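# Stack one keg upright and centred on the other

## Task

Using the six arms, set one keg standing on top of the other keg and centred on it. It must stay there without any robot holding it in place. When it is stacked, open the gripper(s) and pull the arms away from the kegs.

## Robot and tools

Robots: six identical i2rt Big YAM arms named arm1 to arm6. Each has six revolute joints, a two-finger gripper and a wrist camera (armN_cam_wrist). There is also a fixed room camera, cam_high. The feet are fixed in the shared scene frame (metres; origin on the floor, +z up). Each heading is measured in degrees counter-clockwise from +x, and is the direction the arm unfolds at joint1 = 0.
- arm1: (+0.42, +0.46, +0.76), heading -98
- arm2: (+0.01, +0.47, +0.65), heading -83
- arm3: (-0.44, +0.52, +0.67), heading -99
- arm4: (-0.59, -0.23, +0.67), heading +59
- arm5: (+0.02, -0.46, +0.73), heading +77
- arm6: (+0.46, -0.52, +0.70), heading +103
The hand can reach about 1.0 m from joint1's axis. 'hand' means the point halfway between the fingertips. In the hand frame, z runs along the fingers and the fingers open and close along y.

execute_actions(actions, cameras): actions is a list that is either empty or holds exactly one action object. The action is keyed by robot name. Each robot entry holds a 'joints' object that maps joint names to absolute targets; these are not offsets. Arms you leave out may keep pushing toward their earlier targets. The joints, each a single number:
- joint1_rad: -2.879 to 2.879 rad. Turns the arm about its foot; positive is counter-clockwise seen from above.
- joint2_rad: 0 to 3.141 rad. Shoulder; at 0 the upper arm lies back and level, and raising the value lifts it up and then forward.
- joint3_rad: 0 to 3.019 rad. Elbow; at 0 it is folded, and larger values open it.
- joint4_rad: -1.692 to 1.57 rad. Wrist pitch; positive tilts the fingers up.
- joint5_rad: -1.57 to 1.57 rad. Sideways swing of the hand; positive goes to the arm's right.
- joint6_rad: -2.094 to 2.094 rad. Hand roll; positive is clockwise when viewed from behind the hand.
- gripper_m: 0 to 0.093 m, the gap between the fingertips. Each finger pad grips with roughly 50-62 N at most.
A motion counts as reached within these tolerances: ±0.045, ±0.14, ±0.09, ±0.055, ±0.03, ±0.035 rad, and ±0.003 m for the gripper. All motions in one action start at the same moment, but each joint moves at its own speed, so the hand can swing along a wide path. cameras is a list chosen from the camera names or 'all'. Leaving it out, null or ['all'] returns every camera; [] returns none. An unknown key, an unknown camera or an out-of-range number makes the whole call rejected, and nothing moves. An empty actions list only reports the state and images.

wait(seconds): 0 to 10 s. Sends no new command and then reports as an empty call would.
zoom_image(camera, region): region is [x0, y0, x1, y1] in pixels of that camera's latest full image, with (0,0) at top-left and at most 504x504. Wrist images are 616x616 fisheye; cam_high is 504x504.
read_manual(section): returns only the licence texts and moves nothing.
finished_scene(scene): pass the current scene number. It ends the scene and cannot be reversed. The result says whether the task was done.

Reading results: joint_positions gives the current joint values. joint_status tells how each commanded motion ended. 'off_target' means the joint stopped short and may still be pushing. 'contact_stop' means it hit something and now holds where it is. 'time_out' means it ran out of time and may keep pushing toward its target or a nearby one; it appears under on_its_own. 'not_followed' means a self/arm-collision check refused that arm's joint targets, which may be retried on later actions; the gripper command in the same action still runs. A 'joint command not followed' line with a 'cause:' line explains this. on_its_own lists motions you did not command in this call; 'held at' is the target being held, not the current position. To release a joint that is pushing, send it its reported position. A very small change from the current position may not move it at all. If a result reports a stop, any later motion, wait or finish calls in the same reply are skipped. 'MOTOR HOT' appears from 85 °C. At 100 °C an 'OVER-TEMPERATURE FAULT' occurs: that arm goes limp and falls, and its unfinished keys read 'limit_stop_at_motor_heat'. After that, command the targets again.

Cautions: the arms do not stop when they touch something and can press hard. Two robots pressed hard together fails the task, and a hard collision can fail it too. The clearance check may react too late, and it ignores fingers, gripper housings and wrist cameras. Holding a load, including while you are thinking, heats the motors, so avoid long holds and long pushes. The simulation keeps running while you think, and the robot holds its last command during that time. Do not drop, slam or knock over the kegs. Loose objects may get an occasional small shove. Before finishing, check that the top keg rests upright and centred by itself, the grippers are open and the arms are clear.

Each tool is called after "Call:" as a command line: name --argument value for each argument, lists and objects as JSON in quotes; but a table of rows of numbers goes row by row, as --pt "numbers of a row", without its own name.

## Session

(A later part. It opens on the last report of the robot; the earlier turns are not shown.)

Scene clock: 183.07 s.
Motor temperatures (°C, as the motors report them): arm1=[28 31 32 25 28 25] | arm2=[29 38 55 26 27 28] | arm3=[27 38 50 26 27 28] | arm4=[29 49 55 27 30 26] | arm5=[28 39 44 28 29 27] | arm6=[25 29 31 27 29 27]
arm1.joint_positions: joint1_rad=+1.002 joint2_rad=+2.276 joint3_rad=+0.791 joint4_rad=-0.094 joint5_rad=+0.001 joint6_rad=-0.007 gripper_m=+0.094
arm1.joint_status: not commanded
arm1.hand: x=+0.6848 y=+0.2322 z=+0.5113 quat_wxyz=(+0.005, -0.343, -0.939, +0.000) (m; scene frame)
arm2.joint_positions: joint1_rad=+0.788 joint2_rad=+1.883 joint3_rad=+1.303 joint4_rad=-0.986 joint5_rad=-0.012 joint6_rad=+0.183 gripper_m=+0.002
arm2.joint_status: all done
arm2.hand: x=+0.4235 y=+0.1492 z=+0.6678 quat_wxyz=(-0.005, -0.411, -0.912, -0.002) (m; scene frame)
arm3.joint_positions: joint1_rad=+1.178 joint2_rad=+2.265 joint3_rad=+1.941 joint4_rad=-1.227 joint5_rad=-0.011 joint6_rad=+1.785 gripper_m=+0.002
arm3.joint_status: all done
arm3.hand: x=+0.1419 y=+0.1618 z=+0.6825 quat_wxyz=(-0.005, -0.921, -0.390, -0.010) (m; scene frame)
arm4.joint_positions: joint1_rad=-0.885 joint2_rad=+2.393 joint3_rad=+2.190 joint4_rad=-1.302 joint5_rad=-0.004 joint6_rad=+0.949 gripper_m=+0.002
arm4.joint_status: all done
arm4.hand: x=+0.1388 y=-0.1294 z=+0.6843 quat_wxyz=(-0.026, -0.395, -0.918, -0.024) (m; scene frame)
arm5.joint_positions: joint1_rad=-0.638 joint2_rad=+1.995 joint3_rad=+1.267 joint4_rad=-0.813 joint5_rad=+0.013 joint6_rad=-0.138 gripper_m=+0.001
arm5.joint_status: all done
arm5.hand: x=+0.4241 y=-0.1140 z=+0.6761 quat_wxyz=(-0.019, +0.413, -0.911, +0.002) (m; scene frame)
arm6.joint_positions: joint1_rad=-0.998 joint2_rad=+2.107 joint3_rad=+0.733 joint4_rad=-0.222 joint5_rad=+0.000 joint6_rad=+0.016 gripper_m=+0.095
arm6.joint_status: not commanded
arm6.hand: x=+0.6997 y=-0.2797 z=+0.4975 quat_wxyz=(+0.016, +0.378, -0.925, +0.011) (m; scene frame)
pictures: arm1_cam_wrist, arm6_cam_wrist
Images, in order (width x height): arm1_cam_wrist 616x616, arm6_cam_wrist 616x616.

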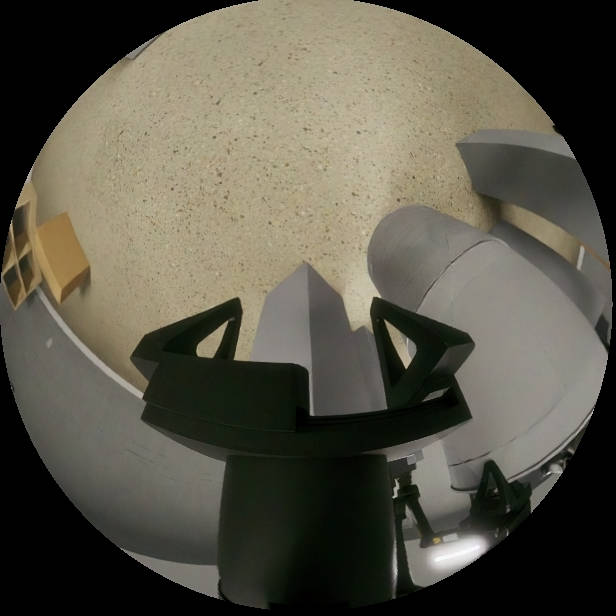

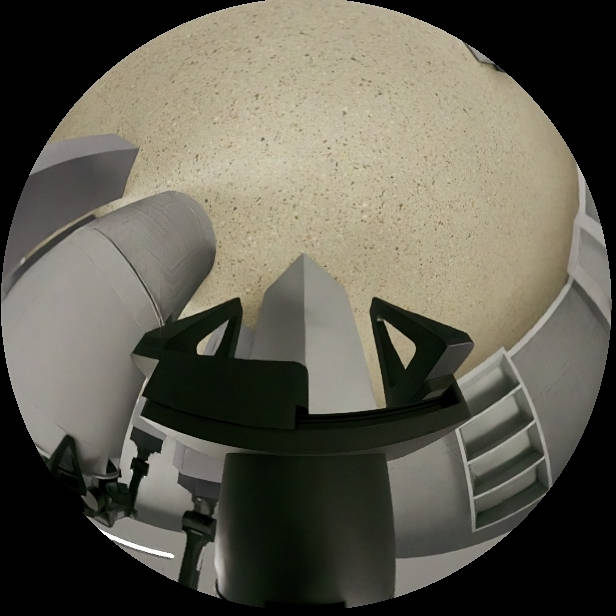

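Call:
execute_actions --actions '[{"arm2":{"joints":{"gripper_m":0.05}},"arm3":{"joints":{"gripper_m":0.05}},"arm4":{"joints":{"gripper_m":0.05}},"arm5":{"joints":{"gripper_m":0.05}}}]' --cameras '[]'

Call:
execute_actions --actions '[{"arm2":{"joints":{"joint2_rad":1.65,"joint4_rad":-1.19}},"arm3":{"joints":{"joint2_rad":2.06,"joint4_rad":-1.4}},"arm4":{"joints":{"joint2_rad":2.19,"joint4_rad":-1.48}},"arm5":{"joints":{"joint2_rad":1.75,"joint4_rad":-1.03}}}]' --cameras '["cam_high"]'

Call:
execute_actions --actions '[{"arm2":{"joints":{"joint2_rad":1.1}},"arm3":{"joints":{"joint2_rad":1.4,"joint3_rad":1.6}},"arm4":{"joints":{"joint2_rad":1.4,"joint3_rad":1.6}},"arm5":{"joints":{"joint2_rad":1.1}}}]' --cameras '["cam_high","arm1_cam_wrist","arm6_cam_wrist"]'

Call:
zoom_image --camera "cam_high" --region '[140,130,380,415]'

Call:
zoom_image --camera "arm1_cam_wrist" --region '[360,200,540,340]'

Scene clock: 198.33 s.
Motor temperatures (°C, as the motors report them): arm1=[28 31 32 25 28 25] | arm2=[29 37 49 26 27 28] | arm3=[27 37 44 26 26 28] | arm4=[29 48 48 27 30 26] | arm5=[28 38 41 28 28 27] | arm6=[25 29 31 27 29 27]
arm1.joint_positions: joint1_rad=+1.002 joint2_rad=+2.276 joint3_rad=+0.791 joint4_rad=-0.094 joint5_rad=+0.001 joint6_rad=-0.007 gripper_m=+0.094
arm1.joint_status: not commanded
arm1.hand: x=+0.6848 y=+0.2322 z=+0.5113 quat_wxyz=(+0.005, -0.343, -0.939, +0.000) (m; scene frame)
arm2.joint_positions: joint1_rad=+0.790 joint2_rad=+1.875 joint3_rad=+1.303 joint4_rad=-0.986 joint5_rad=-0.002 joint6_rad=+0.183 gripper_m=+0.050
arm2.joint_status: all done
arm2.hand: x=+0.4242 y=+0.1484 z=+0.6720 quat_wxyz=(-0.008, -0.409, -0.912, +0.004) (m; scene frame)
arm3.joint_positions: joint1_rad=+1.177 joint2_rad=+2.259 joint3_rad=+1.941 joint4_rad=-1.226 joint5_rad=-0.002 joint6_rad=+1.774 gripper_m=+0.050
arm3.joint_status: all done
arm3.hand: x=+0.1414 y=+0.1594 z=+0.6868 quat_wxyz=(-0.010, -0.918, -0.395, -0.008) (m; scene frame)
arm4.joint_positions: joint1_rad=-0.885 joint2_rad=+2.386 joint3_rad=+2.190 joint4_rad=-1.296 joint5_rad=-0.004 joint6_rad=+0.949 gripper_m=+0.050
arm4.joint_status: all done
arm4.hand: x=+0.1410 y=-0.1292 z=+0.6890 quat_wxyz=(-0.031, -0.395, -0.918, -0.027) (m; scene frame)
arm5.joint_positions: joint1_rad=-0.639 joint2_rad=+1.971 joint3_rad=+1.267 joint4_rad=-0.814 joint5_rad=+0.005 joint6_rad=-0.136 gripper_m=+0.050
arm5.joint_status: all done
arm5.hand: x=+0.4267 y=-0.1107 z=+0.6886 quat_wxyz=(-0.029, +0.411, -0.911, -0.005) (m; scene frame)
arm6.joint_positions: joint1_rad=-0.998 joint2_rad=+2.107 joint3_rad=+0.733 joint4_rad=-0.222 joint5_rad=+0.000 joint6_rad=+0.016 gripper_m=+0.095
arm6.joint_status: not commanded
arm6.hand: x=+0.6997 y=-0.2797 z=+0.4975 quat_wxyz=(+0.016, +0.378, -0.925, +0.011) (m; scene frame)
pictures: none
No camera images: the call's "cameras" was empty. Leave "cameras" out to get every camera's image.

Scene clock: 199.70 s.
Motor temperatures (°C, as the motors report them): arm1=[28 31 32 25 28 25] | arm2=[29 37 48 26 27 28] | arm3=[27 37 44 26 26 28] | arm4=[29 48 47 27 30 26] | arm5=[28 38 41 28 28 27] | arm6=[25 29 31 27 29 27]
arm1.joint_positions: joint1_rad=+1.002 joint2_rad=+2.276 joint3_rad=+0.791 joint4_rad=-0.094 joint5_rad=+0.001 joint6_rad=-0.007 gripper_m=+0.094
arm1.joint_status: not commanded
arm1.hand: x=+0.6848 y=+0.2322 z=+0.5113 quat_wxyz=(+0.005, -0.343, -0.939, +0.000) (m; scene frame)
arm2.joint_positions: joint1_rad=+0.790 joint2_rad=+1.633 joint3_rad=+1.303 joint4_rad=-1.178 joint5_rad=-0.002 joint6_rad=+0.183 gripper_m=+0.050
arm2.joint_status: all done
arm2.hand: x=+0.3970 y=+0.1703 z=+0.7882 quat_wxyz=(-0.033, -0.409, -0.912, +0.010) (m; scene frame)
arm3.joint_positions: joint1_rad=+1.177 joint2_rad=+2.039 joint3_rad=+1.941 joint4_rad=-1.386 joint5_rad=-0.002 joint6_rad=+1.773 gripper_m=+0.050
arm3.joint_status: all done
arm3.hand: x=+0.1166 y=+0.1748 z=+0.8275 quat_wxyz=(-0.035, -0.918, -0.395, -0.025) (m; scene frame)
arm4.joint_positions: joint1_rad=-0.885 joint2_rad=+2.186 joint3_rad=+2.190 joint4_rad=-1.470 joint5_rad=-0.004 joint6_rad=+0.949 gripper_m=+0.050
arm4.joint_status: all done
arm4.hand: x=+0.1065 y=-0.1354 z=+0.8257 quat_wxyz=(-0.043, -0.394, -0.917, -0.034) (m; scene frame)
arm5.joint_positions: joint1_rad=-0.639 joint2_rad=+1.722 joint3_rad=+1.267 joint4_rad=-1.021 joint5_rad=+0.005 joint6_rad=-0.136 gripper_m=+0.050
arm5.joint_status: all done
arm5.hand: x=+0.4081 y=-0.1264 z=+0.8103 quat_wxyz=(-0.050, +0.411, -0.910, -0.011) (m; scene frame)
arm6.joint_positions: joint1_rad=-0.998 joint2_rad=+2.107 joint3_rad=+0.733 joint4_rad=-0.222 joint5_rad=+0.000 joint6_rad=+0.016 gripper_m=+0.095
arm6.joint_status: not commanded
arm6.hand: x=+0.6997 y=-0.2797 z=+0.4975 quat_wxyz=(+0.016, +0.378, -0.925, +0.011) (m; scene frame)
pictures: cam_high
Images, in order (width x height): cam_high 504x504.

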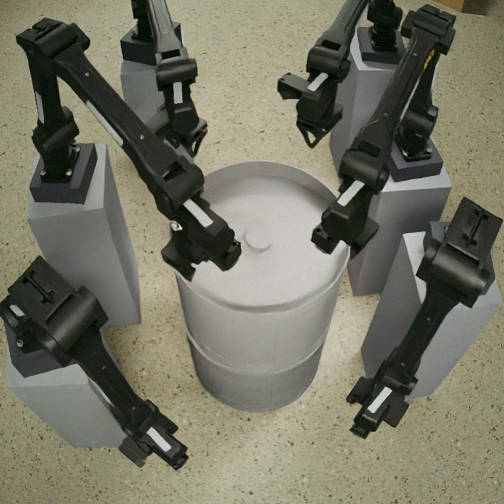

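Scene clock: 201.40 s.
Motor temperatures (°C, as the motors report them): arm1=[28 31 32 25 28 25] | arm2=[29 36 48 26 27 28] | arm3=[27 37 44 26 26 28] | arm4=[29 48 47 27 30 26] | arm5=[28 37 42 28 28 27] | arm6=[25 29 31 27 29 27]
arm1.joint_positions: joint1_rad=+1.002 joint2_rad=+2.276 joint3_rad=+0.791 joint4_rad=-0.094 joint5_rad=+0.001 joint6_rad=-0.007 gripper_m=+0.094
arm1.joint_status: not commanded
arm1.hand: x=+0.6848 y=+0.2322 z=+0.5113 quat_wxyz=(+0.005, -0.343, -0.939, +0.000) (m; scene frame)
arm2.joint_positions: joint1_rad=+0.790 joint2_rad=+1.096 joint3_rad=+1.303 joint4_rad=-1.178 joint5_rad=-0.002 joint6_rad=+0.183 gripper_m=+0.050
arm2.joint_status: all done
arm2.hand: x=+0.3430 y=+0.2138 z=+1.0264 quat_wxyz=(-0.289, -0.390, -0.871, +0.072) (m; scene frame)
arm3.joint_positions: joint1_rad=+1.177 joint2_rad=+1.397 joint3_rad=+1.593 joint4_rad=-1.388 joint5_rad=-0.002 joint6_rad=+1.772 gripper_m=+0.050
arm3.joint_status: all done
arm3.hand: x=-0.0244 y=+0.2623 z=+1.0337 quat_wxyz=(-0.154, -0.902, -0.389, -0.108) (m; scene frame)
arm4.joint_positions: joint1_rad=-0.885 joint2_rad=+1.404 joint3_rad=+1.598 joint4_rad=-1.474 joint5_rad=-0.004 joint6_rad=+0.949 gripper_m=+0.050
arm4.joint_status: all done
arm4.hand: x=-0.1239 y=-0.1693 z=+1.0204 quat_wxyz=(-0.122, -0.391, -0.909, -0.082) (m; scene frame)
arm5.joint_positions: joint1_rad=-0.639 joint2_rad=+1.085 joint3_rad=+1.267 joint4_rad=-1.022 joint5_rad=+0.005 joint6_rad=-0.136 gripper_m=+0.050
arm5.joint_status: all done
arm5.hand: x=+0.3552 y=-0.1713 z=+1.1113 quat_wxyz=(-0.347, +0.384, -0.850, -0.099) (m; scene frame)
arm6.joint_positions: joint1_rad=-0.998 joint2_rad=+2.107 joint3_rad=+0.733 joint4_rad=-0.222 joint5_rad=+0.000 joint6_rad=+0.016 gripper_m=+0.095
arm6.joint_status: not commanded
arm6.hand: x=+0.6997 y=-0.2797 z=+0.4975 quat_wxyz=(+0.016, +0.378, -0.925, +0.011) (m; scene frame)
pictures: arm1_cam_wrist, arm6_cam_wrist, cam_high
Images, in order (width x height): arm1_cam_wrist 616x616, arm6_cam_wrist 616x616, cam_high 504x504.

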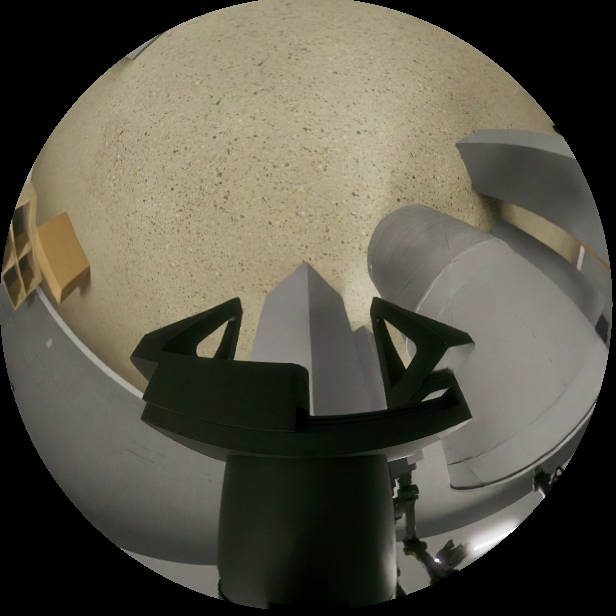

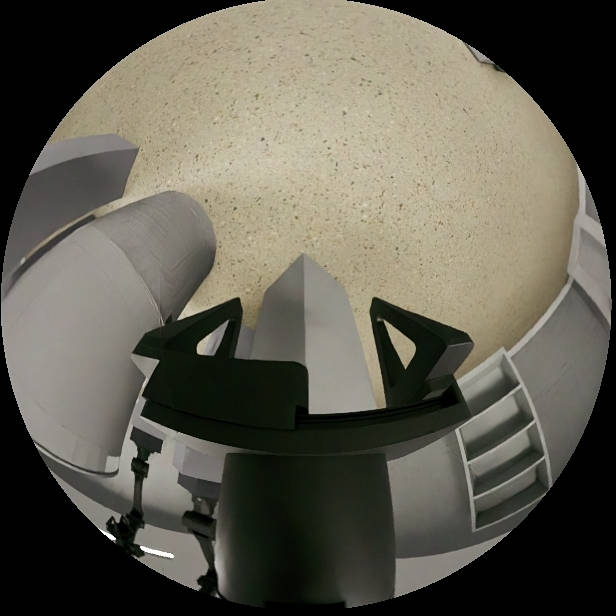

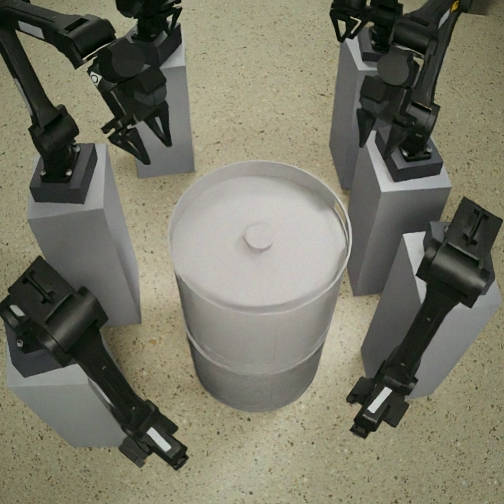

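Region (140, 130, 380, 415) of cam_high's 504x504 image, scaled by 1.768, with more detail than that image has; it fills the left 424 columns of this view, and the rest is white.

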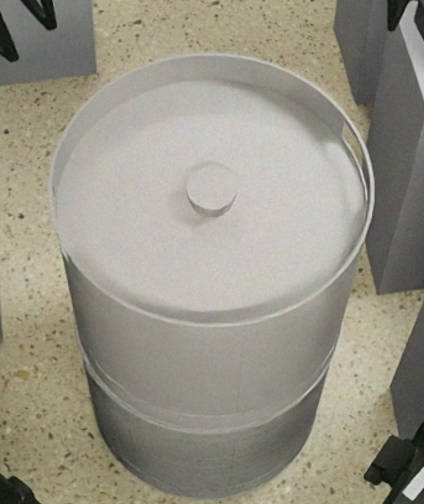

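Region (360, 200, 540, 340) of arm1_cam_wrist's 616x616 image, scaled by 2.800, with more detail than that image has.

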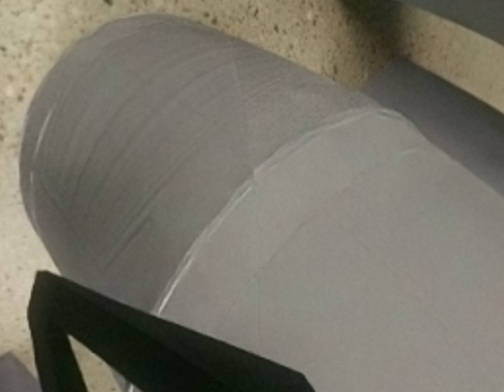

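Call:
finished_scene --scene 2

The scene is finished: the task was done.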